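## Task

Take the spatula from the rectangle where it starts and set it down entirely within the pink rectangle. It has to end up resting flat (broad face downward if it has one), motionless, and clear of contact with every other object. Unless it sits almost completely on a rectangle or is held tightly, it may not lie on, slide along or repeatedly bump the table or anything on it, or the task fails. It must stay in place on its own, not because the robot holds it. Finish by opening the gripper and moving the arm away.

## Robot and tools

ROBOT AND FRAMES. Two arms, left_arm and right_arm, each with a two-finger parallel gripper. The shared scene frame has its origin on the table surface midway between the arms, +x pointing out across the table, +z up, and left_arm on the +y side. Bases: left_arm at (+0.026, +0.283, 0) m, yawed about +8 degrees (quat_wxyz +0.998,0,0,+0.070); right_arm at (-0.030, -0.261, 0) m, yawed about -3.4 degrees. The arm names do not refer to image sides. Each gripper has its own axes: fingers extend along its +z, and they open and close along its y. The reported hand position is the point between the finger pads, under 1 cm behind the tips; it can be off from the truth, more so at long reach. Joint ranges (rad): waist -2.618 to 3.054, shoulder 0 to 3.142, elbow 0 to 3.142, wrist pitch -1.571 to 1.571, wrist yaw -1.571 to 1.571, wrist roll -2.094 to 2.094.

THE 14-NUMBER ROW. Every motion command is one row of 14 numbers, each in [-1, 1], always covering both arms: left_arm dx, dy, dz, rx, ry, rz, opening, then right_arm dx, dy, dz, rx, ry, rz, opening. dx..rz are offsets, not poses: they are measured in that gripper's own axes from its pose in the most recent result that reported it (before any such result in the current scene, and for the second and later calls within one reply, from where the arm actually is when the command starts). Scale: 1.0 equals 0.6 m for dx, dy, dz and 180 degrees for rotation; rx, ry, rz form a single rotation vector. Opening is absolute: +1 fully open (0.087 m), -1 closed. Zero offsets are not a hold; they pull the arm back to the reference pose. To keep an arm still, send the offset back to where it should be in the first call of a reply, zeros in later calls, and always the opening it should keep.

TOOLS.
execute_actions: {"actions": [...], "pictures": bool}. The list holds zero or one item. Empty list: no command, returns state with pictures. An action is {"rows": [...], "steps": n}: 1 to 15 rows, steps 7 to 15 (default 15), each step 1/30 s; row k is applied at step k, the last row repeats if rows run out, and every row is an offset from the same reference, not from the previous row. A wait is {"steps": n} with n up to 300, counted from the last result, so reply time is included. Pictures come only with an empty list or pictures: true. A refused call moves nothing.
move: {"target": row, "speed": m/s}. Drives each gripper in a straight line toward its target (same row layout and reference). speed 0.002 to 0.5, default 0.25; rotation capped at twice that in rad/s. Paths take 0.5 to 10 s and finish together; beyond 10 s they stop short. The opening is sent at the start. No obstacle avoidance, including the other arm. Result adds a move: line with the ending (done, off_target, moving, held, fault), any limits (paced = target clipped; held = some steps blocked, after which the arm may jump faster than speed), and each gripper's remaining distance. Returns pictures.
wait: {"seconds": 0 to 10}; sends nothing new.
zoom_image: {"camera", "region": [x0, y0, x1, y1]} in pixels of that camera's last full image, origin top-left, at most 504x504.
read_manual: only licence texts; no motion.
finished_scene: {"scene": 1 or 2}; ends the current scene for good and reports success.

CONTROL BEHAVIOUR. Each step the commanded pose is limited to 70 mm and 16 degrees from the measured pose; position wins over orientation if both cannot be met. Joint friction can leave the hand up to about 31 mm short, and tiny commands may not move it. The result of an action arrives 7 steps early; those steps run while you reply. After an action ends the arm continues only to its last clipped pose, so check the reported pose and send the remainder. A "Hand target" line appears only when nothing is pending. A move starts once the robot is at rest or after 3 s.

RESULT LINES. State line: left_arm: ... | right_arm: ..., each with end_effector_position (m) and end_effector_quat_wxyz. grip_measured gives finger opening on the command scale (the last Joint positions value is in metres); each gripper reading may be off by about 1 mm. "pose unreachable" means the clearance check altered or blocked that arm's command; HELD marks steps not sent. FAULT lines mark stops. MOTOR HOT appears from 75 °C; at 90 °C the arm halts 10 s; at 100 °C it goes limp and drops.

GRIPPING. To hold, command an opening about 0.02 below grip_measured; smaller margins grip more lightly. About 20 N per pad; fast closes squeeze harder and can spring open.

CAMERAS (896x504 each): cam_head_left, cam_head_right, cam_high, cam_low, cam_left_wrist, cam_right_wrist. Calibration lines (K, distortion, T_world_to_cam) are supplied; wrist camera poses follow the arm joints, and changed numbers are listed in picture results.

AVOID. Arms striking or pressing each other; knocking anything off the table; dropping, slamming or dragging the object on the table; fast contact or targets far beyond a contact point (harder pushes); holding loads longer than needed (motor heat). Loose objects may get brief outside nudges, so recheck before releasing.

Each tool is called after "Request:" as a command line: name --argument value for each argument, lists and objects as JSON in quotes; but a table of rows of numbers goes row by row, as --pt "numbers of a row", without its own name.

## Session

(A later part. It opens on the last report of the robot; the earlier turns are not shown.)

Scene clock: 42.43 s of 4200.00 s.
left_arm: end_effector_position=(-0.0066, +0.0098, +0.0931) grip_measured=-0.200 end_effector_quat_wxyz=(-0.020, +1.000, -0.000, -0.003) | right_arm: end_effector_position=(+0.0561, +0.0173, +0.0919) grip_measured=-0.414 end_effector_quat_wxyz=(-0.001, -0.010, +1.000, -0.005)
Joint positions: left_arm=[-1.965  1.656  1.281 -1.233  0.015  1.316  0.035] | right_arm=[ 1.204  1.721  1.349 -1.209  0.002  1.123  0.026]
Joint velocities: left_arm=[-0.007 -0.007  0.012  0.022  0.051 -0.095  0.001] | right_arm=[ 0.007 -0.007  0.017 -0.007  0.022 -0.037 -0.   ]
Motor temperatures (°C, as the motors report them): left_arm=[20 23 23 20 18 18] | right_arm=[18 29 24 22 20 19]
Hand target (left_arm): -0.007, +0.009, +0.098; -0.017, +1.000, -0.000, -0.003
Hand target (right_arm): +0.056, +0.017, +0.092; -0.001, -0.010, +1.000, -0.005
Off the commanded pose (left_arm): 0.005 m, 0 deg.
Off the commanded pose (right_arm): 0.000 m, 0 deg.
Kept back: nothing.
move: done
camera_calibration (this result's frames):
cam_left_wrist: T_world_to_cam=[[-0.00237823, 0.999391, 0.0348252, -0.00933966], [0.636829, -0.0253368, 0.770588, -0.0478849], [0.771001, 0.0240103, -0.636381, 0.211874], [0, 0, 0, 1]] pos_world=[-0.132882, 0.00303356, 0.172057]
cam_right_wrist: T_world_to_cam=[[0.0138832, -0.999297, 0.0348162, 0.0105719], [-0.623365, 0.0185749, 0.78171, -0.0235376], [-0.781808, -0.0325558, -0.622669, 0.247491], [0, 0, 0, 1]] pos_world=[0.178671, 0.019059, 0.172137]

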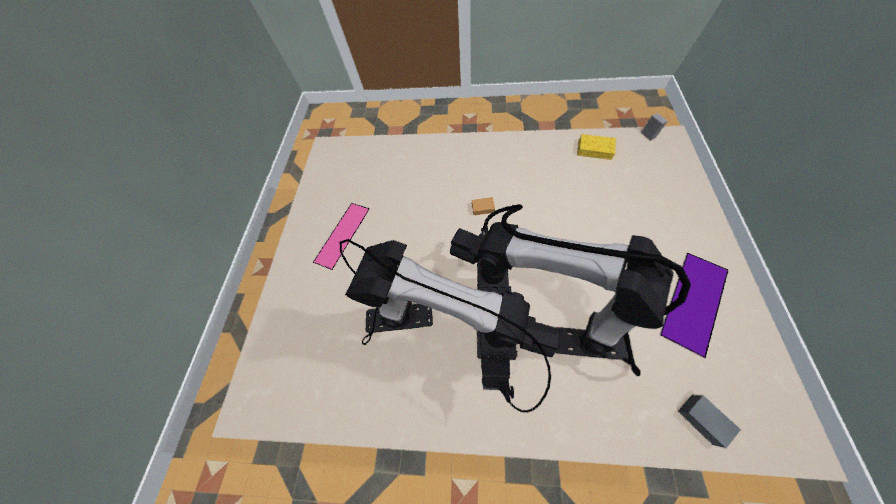

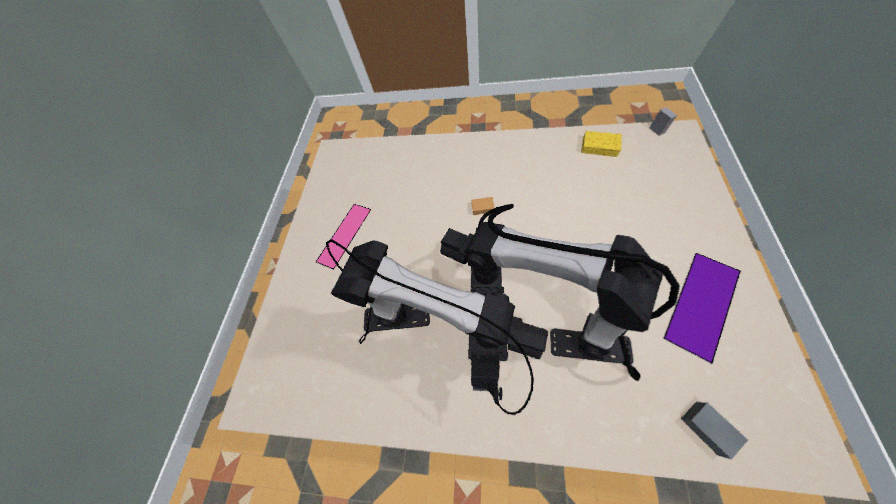

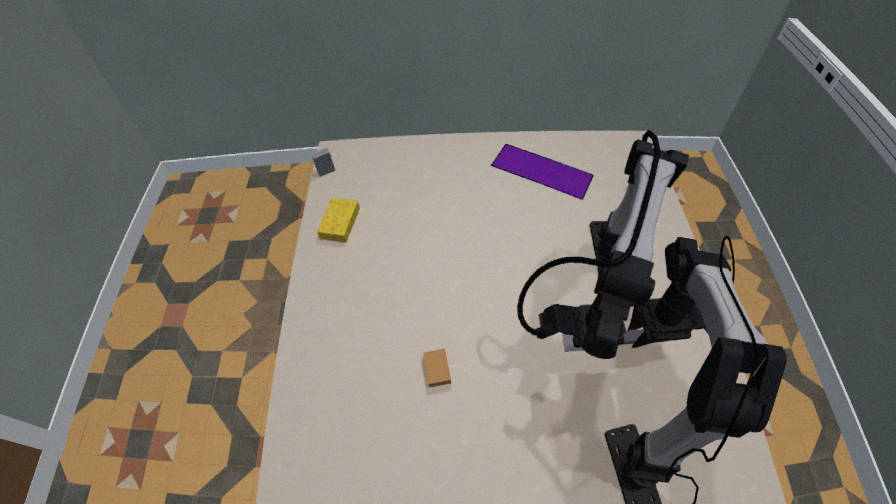

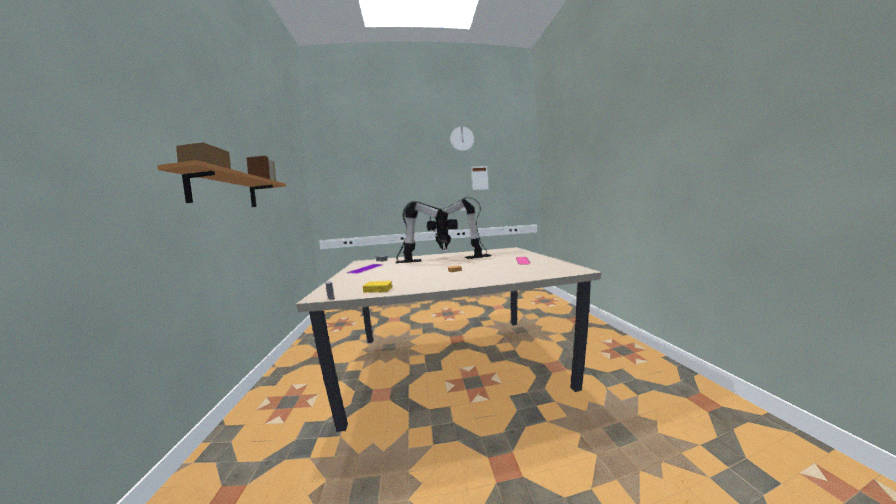

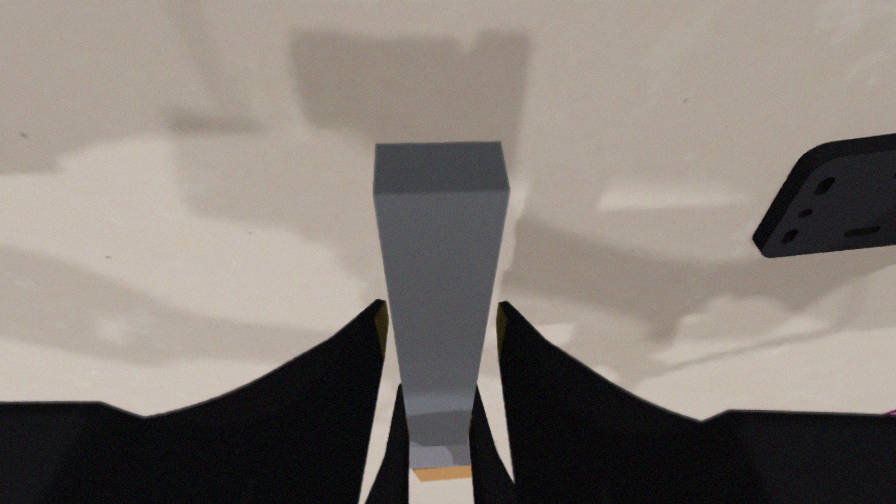

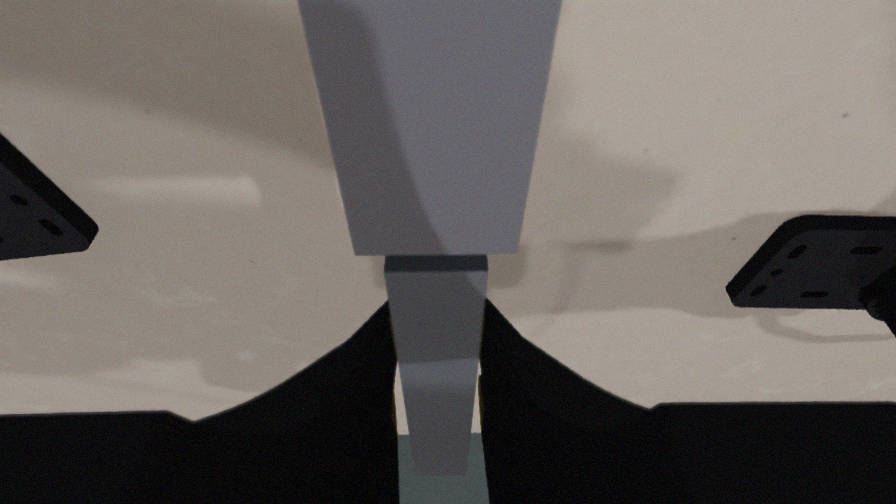

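Request:
move --target '[0, 0, -0.022, 0, 0, 0, -0.2, 0, 0, 0, 0, 0, 0, -0.5]' --speed 0.03

Scene clock: 43.67 s of 4200.00 s.
left_arm: end_effector_position=(-0.0064, +0.0105, +0.1005) grip_measured=-0.200 end_effector_quat_wxyz=(-0.023, +1.000, -0.000, -0.002) | right_arm: end_effector_position=(+0.0561, +0.0173, +0.0919) grip_measured=-0.414 end_effector_quat_wxyz=(-0.001, -0.010, +1.000, -0.005)
Joint positions: left_arm=[-1.965  1.656  1.31  -1.268  0.015  1.316  0.035] | right_arm=[ 1.204  1.721  1.349 -1.209  0.002  1.123  0.026]
Joint velocities: left_arm=[ 0.012  0.027 -0.002 -0.022 -0.022  0.007 -0.   ] | right_arm=[-0.002  0.002  0.017 -0.051 -0.022  0.051 -0.   ]
Motor temperatures (°C, as the motors report them): left_arm=[20 23 23 20 18 18] | right_arm=[18 29 24 22 20 19]
Hand target (left_arm): -0.007, +0.009, +0.106; -0.020, +1.000, -0.000, -0.003
Hand target (right_arm): +0.056, +0.017, +0.092; -0.001, -0.010, +1.000, -0.005
Off the commanded pose (left_arm): 0.006 m, 0 deg.
Off the commanded pose (right_arm): 0.000 m, 0 deg.
Kept back: nothing.
move: done
camera_calibration (this result's frames):
cam_left_wrist: T_world_to_cam=[[-0.00244033, 0.999152, 0.041092, -0.0109419], [0.635568, -0.0301752, 0.771455, -0.0537269], [0.772041, 0.0279994, -0.634956, 0.216238], [0, 0, 0, 1]] pos_world=[-0.132824, 0.00325688, 0.179199]
cam_right_wrist: T_world_to_cam=[[0.0138832, -0.999297, 0.0348162, 0.0105719], [-0.623365, 0.0185749, 0.78171, -0.0235376], [-0.781808, -0.0325558, -0.622669, 0.247491], [0, 0, 0, 1]] pos_world=[0.178671, 0.019059, 0.172137]

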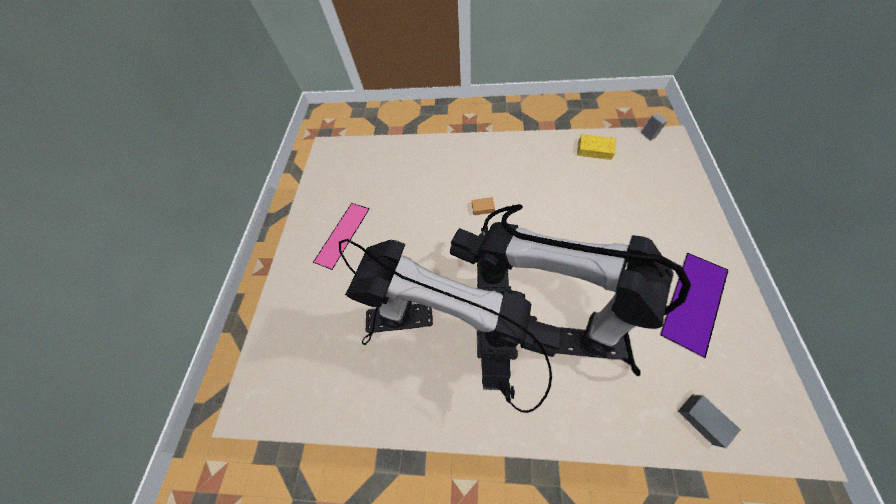

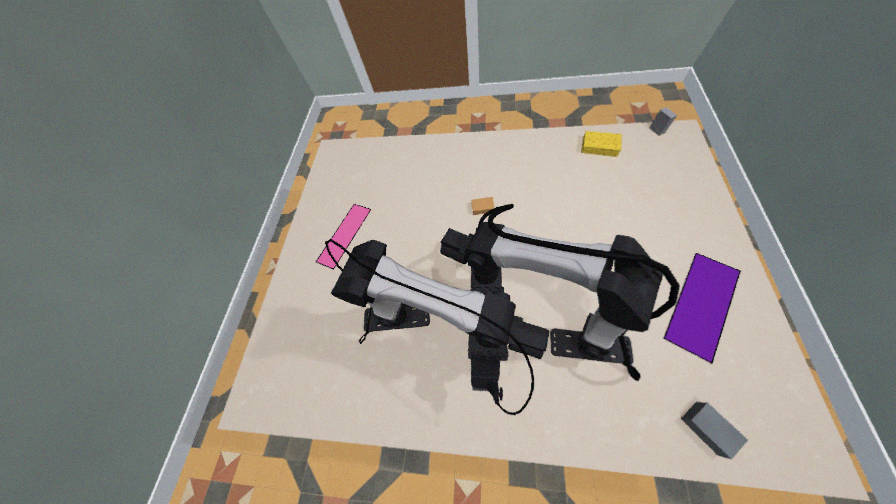

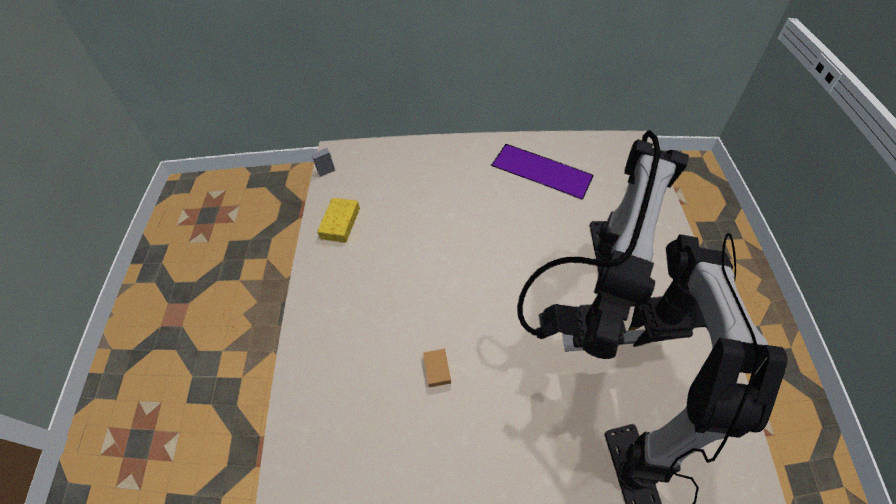

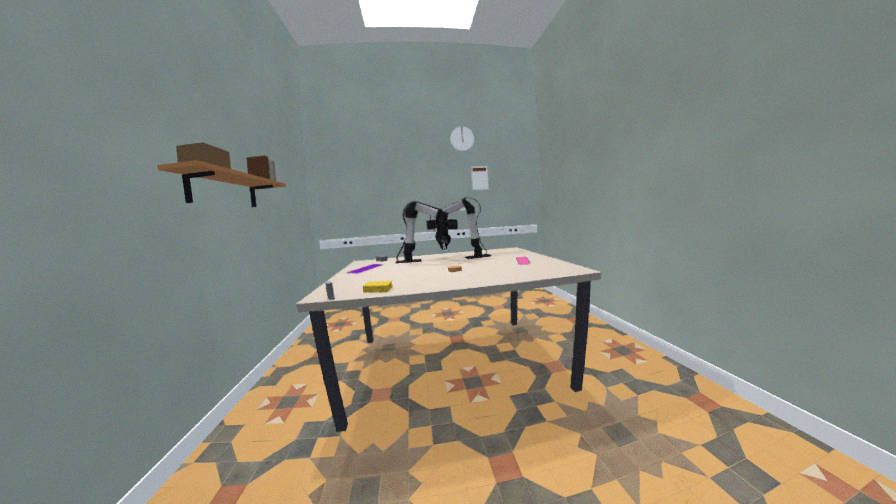

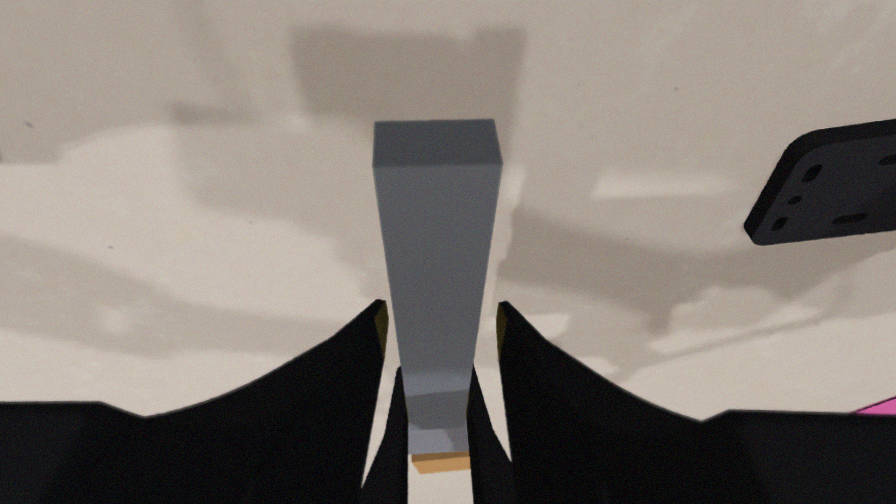

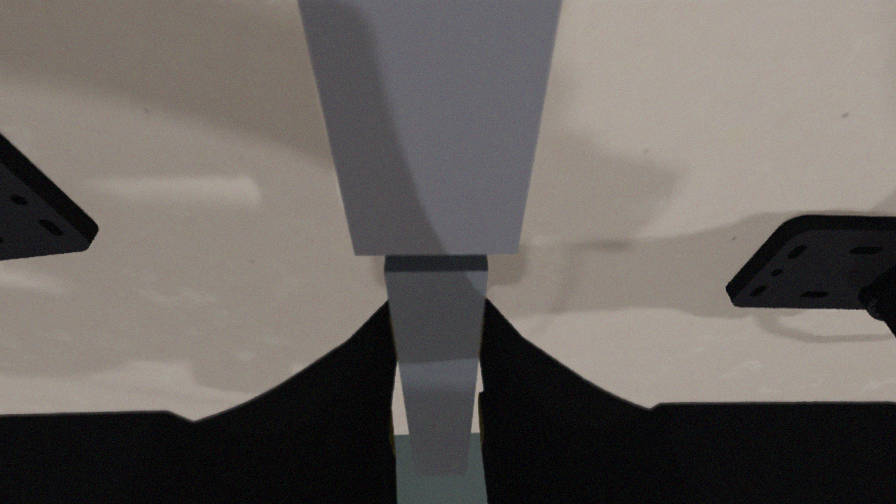

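Request:
move --target '[0, 0, 0, 0, 0, 0, -0.5, 0, 0, 0, 0, 0, 0, -0.5]' --speed 0.03

Scene clock: 46.93 s of 4200.00 s.
left_arm: end_effector_position=(-0.0060, +0.0101, +0.1006) grip_measured=-0.434 end_effector_quat_wxyz=(-0.022, +1.000, -0.001, -0.001) | right_arm: end_effector_position=(+0.0561, +0.0183, +0.0919) grip_measured=-0.414 end_effector_quat_wxyz=(-0.001, -0.009, +1.000, -0.003)
Joint positions: left_arm=[-1.965  1.656  1.31  -1.267  0.013  1.318  0.025] | right_arm=[ 1.204  1.721  1.349 -1.206  0.001  1.125  0.026]
Joint velocities: left_arm=[ 0.002  0.007  0.012 -0.037  0.081  0.007 -0.001] | right_arm=[ 0.002  0.002  0.012 -0.051  0.095  0.007 -0.001]
Motor temperatures (°C, as the motors report them): left_arm=[20 23 24 20 18 18] | right_arm=[18 29 24 22 20 19]
Hand target (left_arm): -0.006, +0.010, +0.101; -0.023, +1.000, -0.000, -0.002
Hand target (right_arm): +0.056, +0.017, +0.092; -0.001, -0.010, +1.000, -0.005
Off the commanded pose (left_arm): 0.000 m, 0 deg.
Off the commanded pose (right_arm): 0.001 m, 0 deg.
Kept back: nothing.
move: done
camera_calibration (this result's frames):
cam_left_wrist: T_world_to_cam=[[-0.00128022, 0.999208, 0.0397711, -0.0104679], [0.63401, -0.0299449, 0.772745, -0.0541479], [0.773323, 0.0262046, -0.63347, 0.215904], [0, 0, 0, 1]] pos_world=[-0.132647, 0.00318046, 0.179028]
cam_right_wrist: T_world_to_cam=[[0.0119697, -0.999451, 0.0309043, 0.0120381], [-0.623099, 0.0167169, 0.781965, -0.023531], [-0.782052, -0.0286163, -0.622556, 0.247493], [0, 0, 0, 1]] pos_world=[0.178746, 0.0195072, 0.172107]

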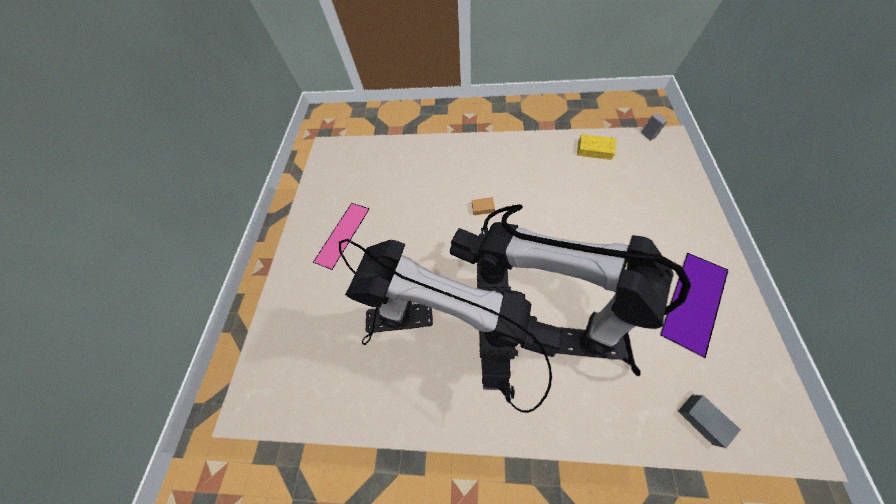

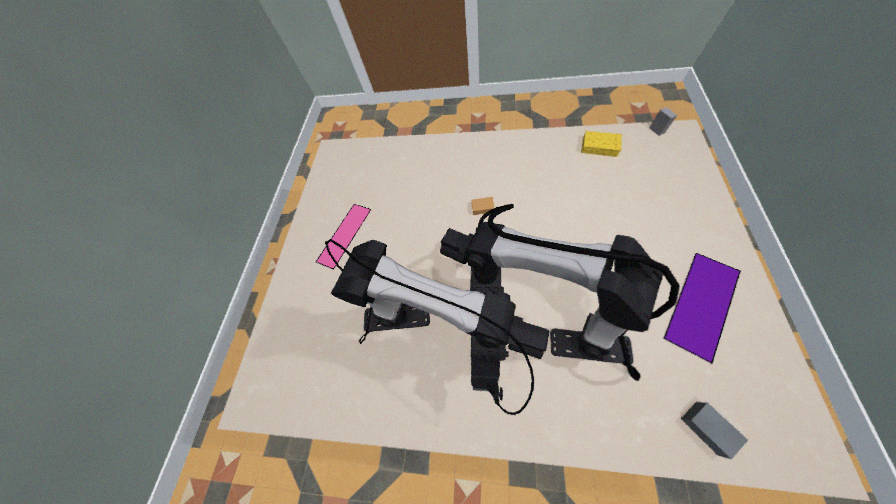

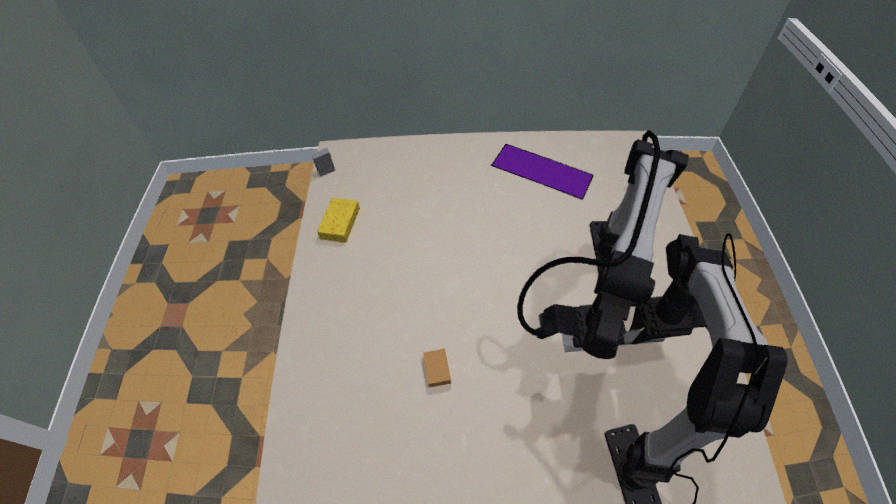

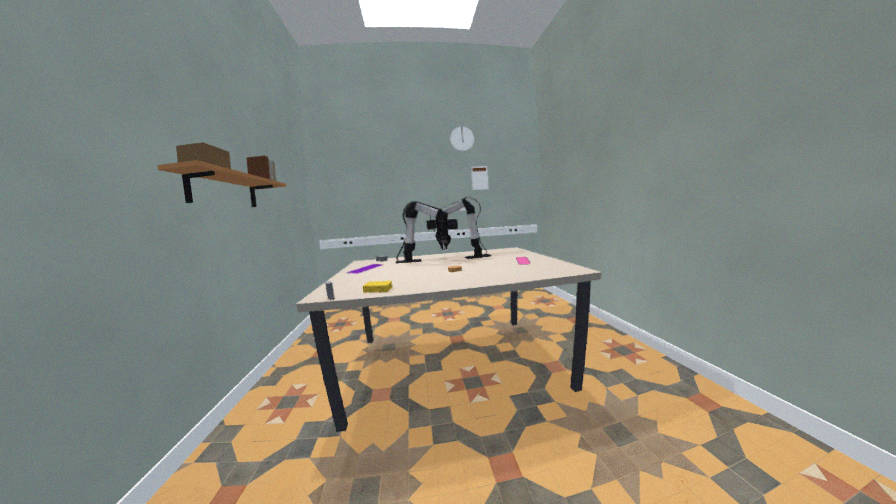

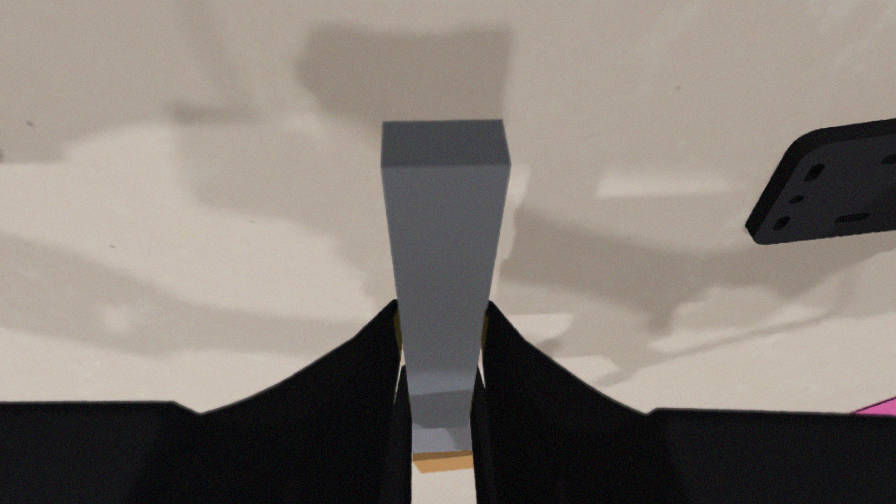

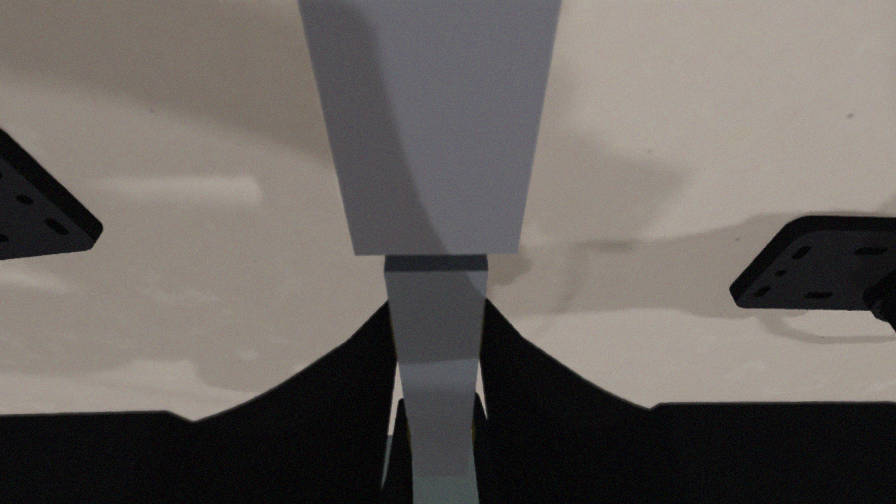

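Request:
execute_actions --actions '[]'

Scene clock: 47.90 s of 4200.00 s.
left_arm: end_effector_position=(-0.0060, +0.0101, +0.1006) grip_measured=-0.434 end_effector_quat_wxyz=(-0.022, +1.000, -0.001, -0.001) | right_arm: end_effector_position=(+0.0561, +0.0183, +0.0919) grip_measured=-0.414 end_effector_quat_wxyz=(-0.001, -0.009, +1.000, -0.003)
Joint positions: left_arm=[-1.965  1.656  1.31  -1.267  0.013  1.318  0.025] | right_arm=[ 1.204  1.721  1.349 -1.206  0.001  1.125  0.026]
Joint velocities: left_arm=[ 0.002  0.002 -0.002 -0.037  0.095 -0.007  0.001] | right_arm=[-0.002  0.007 -0.007 -0.066 -0.007 -0.037 -0.   ]
Motor temperatures (°C, as the motors report them): left_arm=[20 23 24 20 18 18] | right_arm=[18 28 24 22 20 19]
Hand target (left_arm): -0.006, +0.010, +0.101; -0.023, +1.000, -0.000, -0.002
Hand target (right_arm): +0.056, +0.017, +0.092; -0.001, -0.010, +1.000, -0.005
Off the commanded pose (left_arm): 0.000 m, 0 deg.
Off the commanded pose (right_arm): 0.001 m, 0 deg.
Kept back: nothing.
Steps of this call (steps 1 to 29: nothing new was sent). Readings (end_effector_position):
1: left_arm (-0.0060, +0.0101, +0.1006) | right_arm (+0.0561, +0.0183, +0.0919)
2: left_arm (-0.0060, +0.0101, +0.1006) | right_arm (+0.0561, +0.0183, +0.0919)
4: left_arm (-0.0060, +0.0101, +0.1006) | right_arm (+0.0561, +0.0183, +0.0919)
8: left_arm (-0.0060, +0.0101, +0.1006) | right_arm (+0.0561, +0.0183, +0.0919)
29: the state above
camera_calibration (this result's frames):
cam_left_wrist: T_world_to_cam=[[-0.00128022, 0.999208, 0.0397711, -0.0104679], [0.63401, -0.0299449, 0.772745, -0.0541479], [0.773323, 0.0262046, -0.63347, 0.215904], [0, 0, 0, 1]] pos_world=[-0.132647, 0.00318046, 0.179028]
cam_right_wrist: T_world_to_cam=[[0.0119697, -0.999451, 0.0309043, 0.0120381], [-0.623099, 0.0167169, 0.781965, -0.023531], [-0.782052, -0.0286163, -0.622556, 0.247493], [0, 0, 0, 1]] pos_world=[0.178746, 0.0195072, 0.172107]

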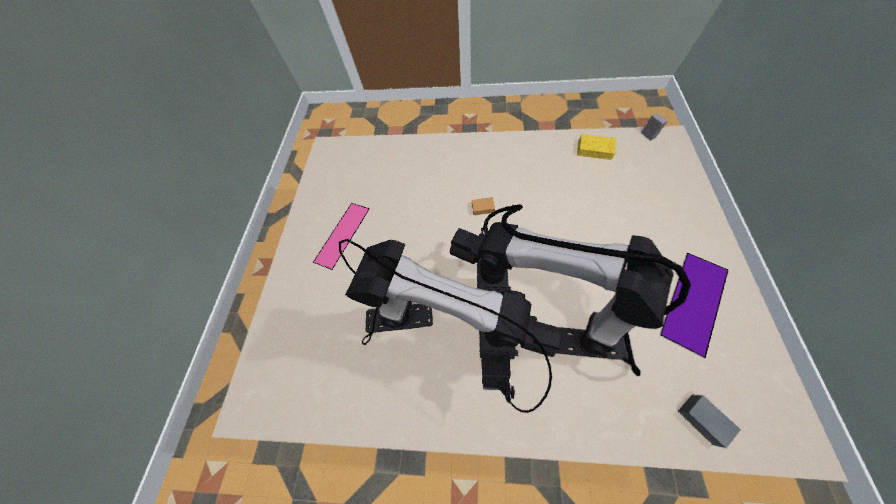

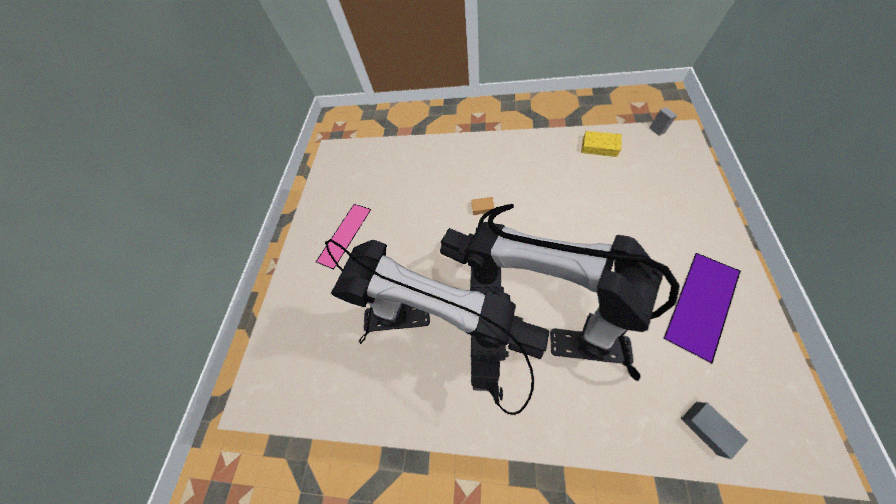

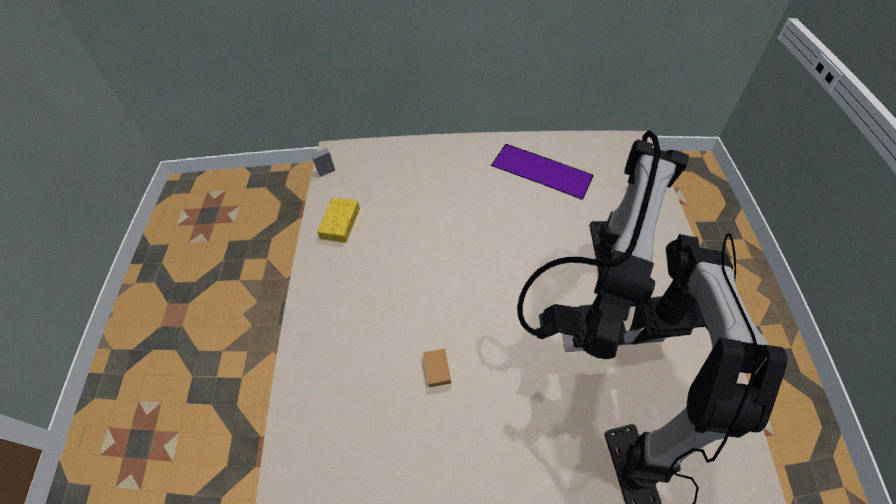

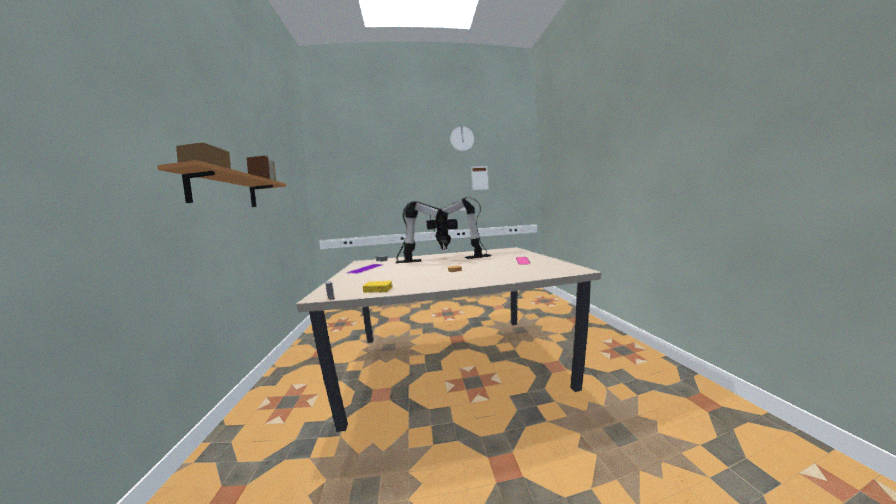

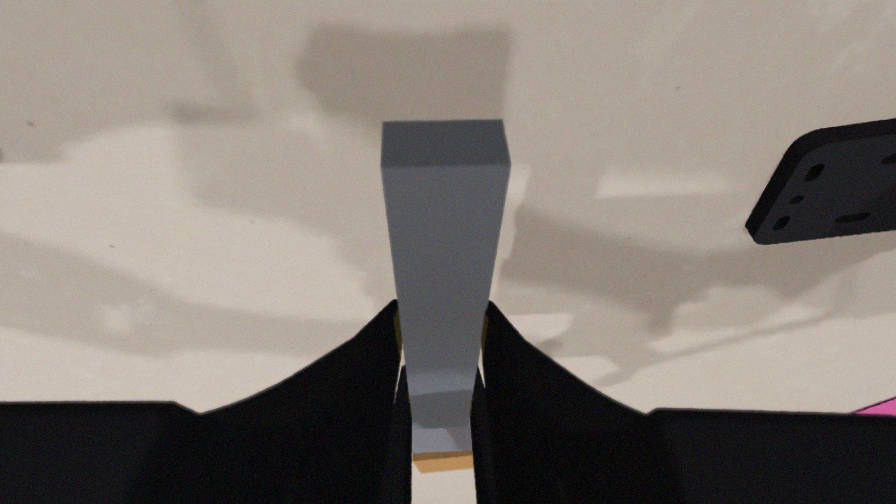

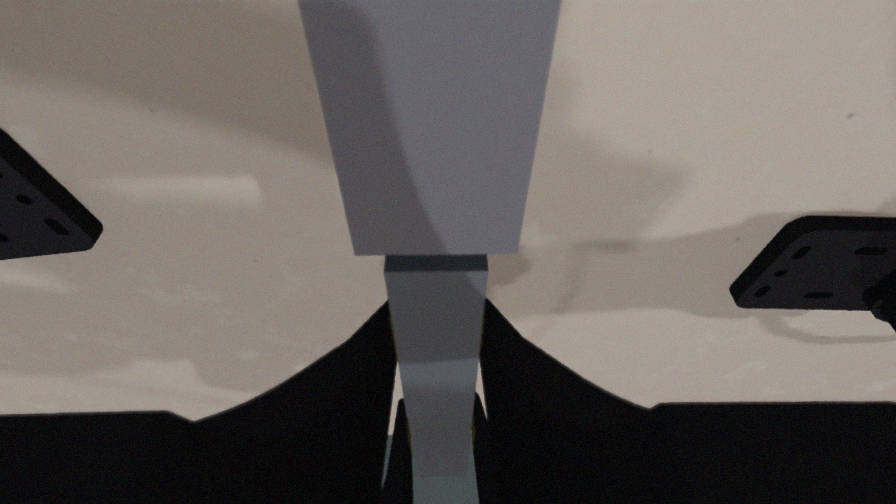

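Request:
execute_actions --actions '[{"rows": [[0,0,0,0,0,0,-0.5, 0,0,0,0,0,0,0.3]], "steps": 15}]'

Request:
move --target '[0,0,0,0,0,0,-0.5, 0,0,-0.12,0,0,0,0.3]' --speed 0.15

Scene clock: 48.33 s of 4200.00 s.
left_arm: end_effector_position=(-0.0065, +0.0103, +0.1005) grip_measured=-0.436 end_effector_quat_wxyz=(-0.022, +1.000, -0.001, -0.002) | right_arm: end_effector_position=(+0.0561, +0.0183, +0.0919) grip_measured=+0.300 end_effector_quat_wxyz=(-0.001, -0.009, +1.000, -0.003)
Joint positions: left_arm=[-1.965  1.656  1.31  -1.267  0.015  1.318  0.025] | right_arm=[ 1.204  1.721  1.349 -1.206  0.001  1.125  0.057]
Joint velocities: left_arm=[-0.002 -0.002  0.002 -0.051  0.066 -0.051  0.   ] | right_arm=[ 0.002 -0.007 -0.012  0.022 -0.037 -0.022  0.001]
Motor temperatures (°C, as the motors report them): left_arm=[20 23 24 20 18 18] | right_arm=[18 28 24 22 20 19]
Steps of this call (steps 1 to 5: nothing new was sent; steps 6 to 13: the first 8 steps of this action). Readings (end_effector_position):
6: left_arm (-0.0060, +0.0101, +0.1006) | right_arm (+0.0561, +0.0183, +0.0919)
7: left_arm (-0.0060, +0.0101, +0.1006) | right_arm (+0.0561, +0.0183, +0.0919)
9: left_arm (-0.0060, +0.0101, +0.1006) | right_arm (+0.0561, +0.0183, +0.0919)
13: the state above

Scene clock: 49.70 s of 4200.00 s.
left_arm: end_effector_position=(-0.0066, +0.0103, +0.1005) grip_measured=-0.436 end_effector_quat_wxyz=(-0.022, +1.000, -0.001, -0.002) | right_arm: end_effector_position=(+0.0558, +0.0175, +0.1604) grip_measured=+0.300 end_effector_quat_wxyz=(-0.002, -0.009, +1.000, -0.004)
Joint positions: left_arm=[-1.965  1.656  1.31  -1.267  0.016  1.318  0.025] | right_arm=[ 1.204  1.721  1.621 -1.48   0.001  1.125  0.057]
Joint velocities: left_arm=[-0.002 -0.017  0.017  0.007  0.051 -0.051 -0.001] | right_arm=[-0.007  0.002  0.002 -0.007 -0.022  0.037 -0.001]
Motor temperatures (°C, as the motors report them): left_arm=[20 23 24 20 18 18] | right_arm=[18 28 24 22 20 19]
Hand target (left_arm): -0.007, +0.010, +0.100; -0.022, +1.000, -0.001, -0.002
Hand target (right_arm): +0.055, +0.018, +0.164; -0.001, -0.009, +1.000, -0.003
Off your previous action's commanded pose (left_arm): 0.000 m, 0 deg at its last step (step 7 of this call).
Off your previous action's commanded pose (right_arm): 0.000 m, 0 deg at its last step (step 7 of this call).
Off the commanded pose (left_arm): 0.000 m, 0 deg.
Off the commanded pose (right_arm): 0.004 m, 0 deg.
Kept back: nothing.
move: done
camera_calibration (this result's frames):
cam_left_wrist: T_world_to_cam=[[-0.00129043, 0.999177, 0.0405435, -0.0106815], [0.636291, -0.0304568, 0.770847, -0.0535149], [0.771448, 0.0267922, -0.635728, 0.216437], [0, 0, 0, 1]] pos_world=[-0.132933, 0.00324397, 0.17928]
cam_right_wrist: T_world_to_cam=[[0.012, -0.999384, 0.032975, 0.00882062], [-0.622357, 0.0183466, 0.782518, -0.077488], [-0.782641, -0.0299125, -0.621754, 0.289792], [0, 0, 0, 1]] pos_world=[0.178472, 0.0189052, 0.240524]

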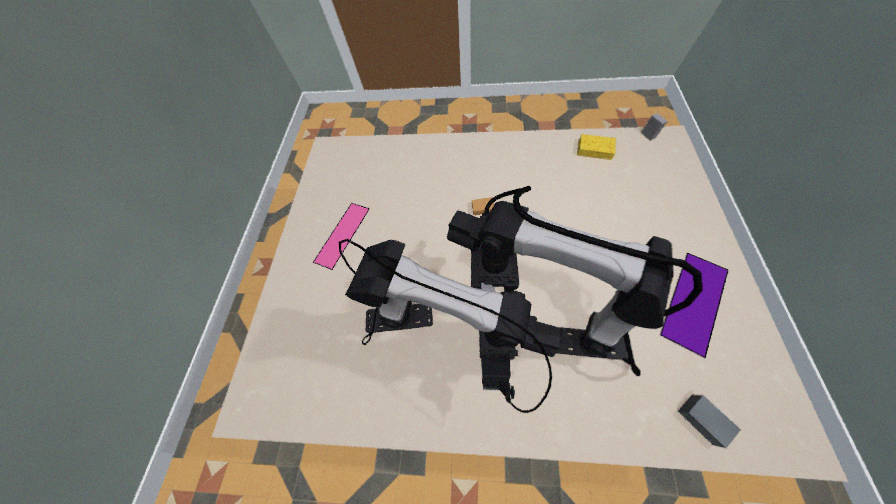

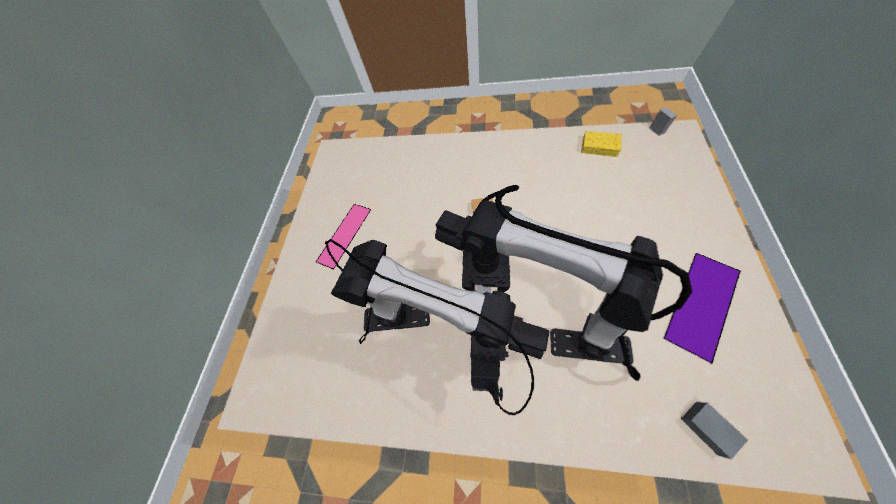

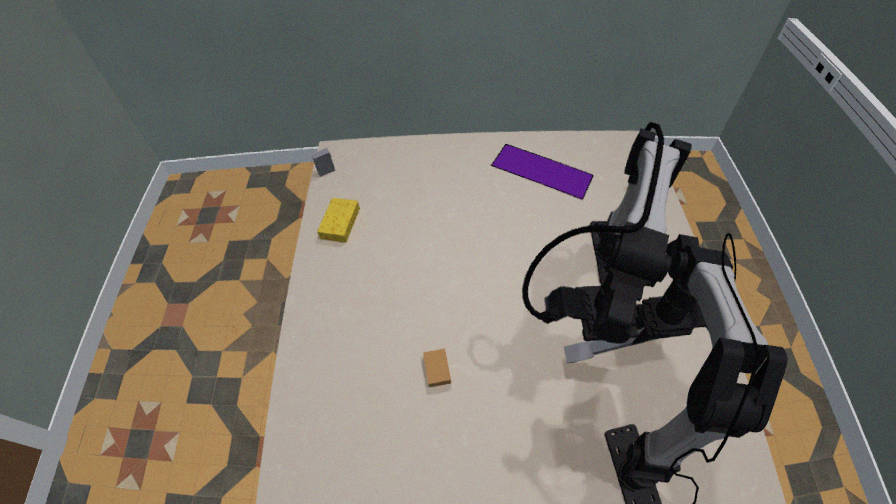

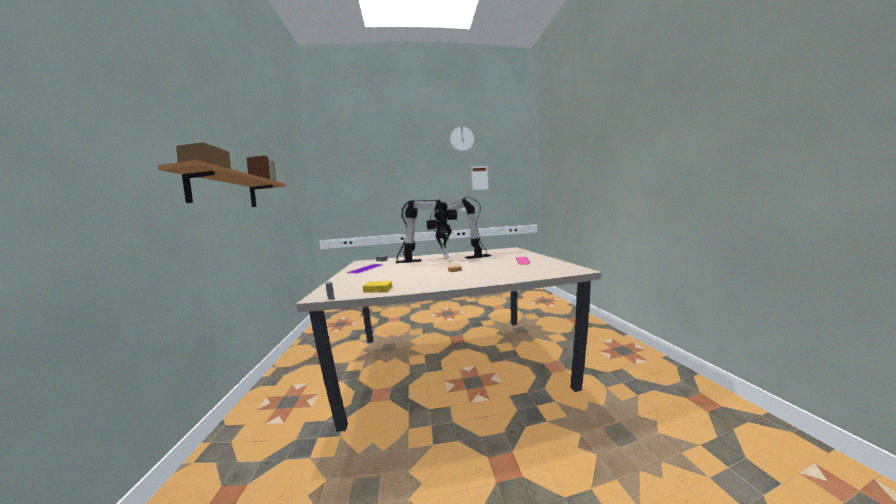

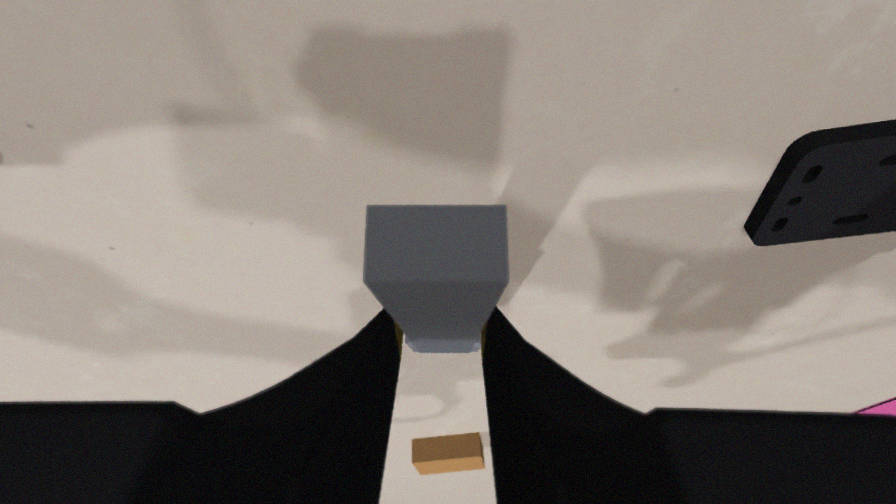

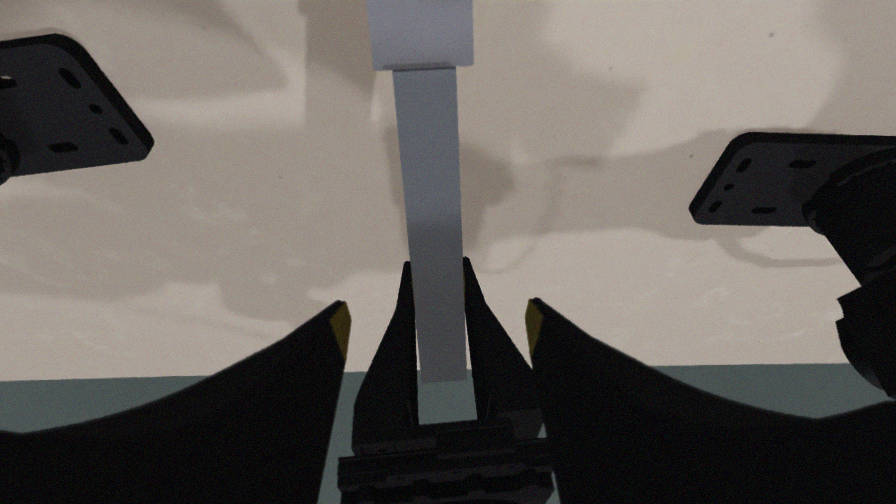

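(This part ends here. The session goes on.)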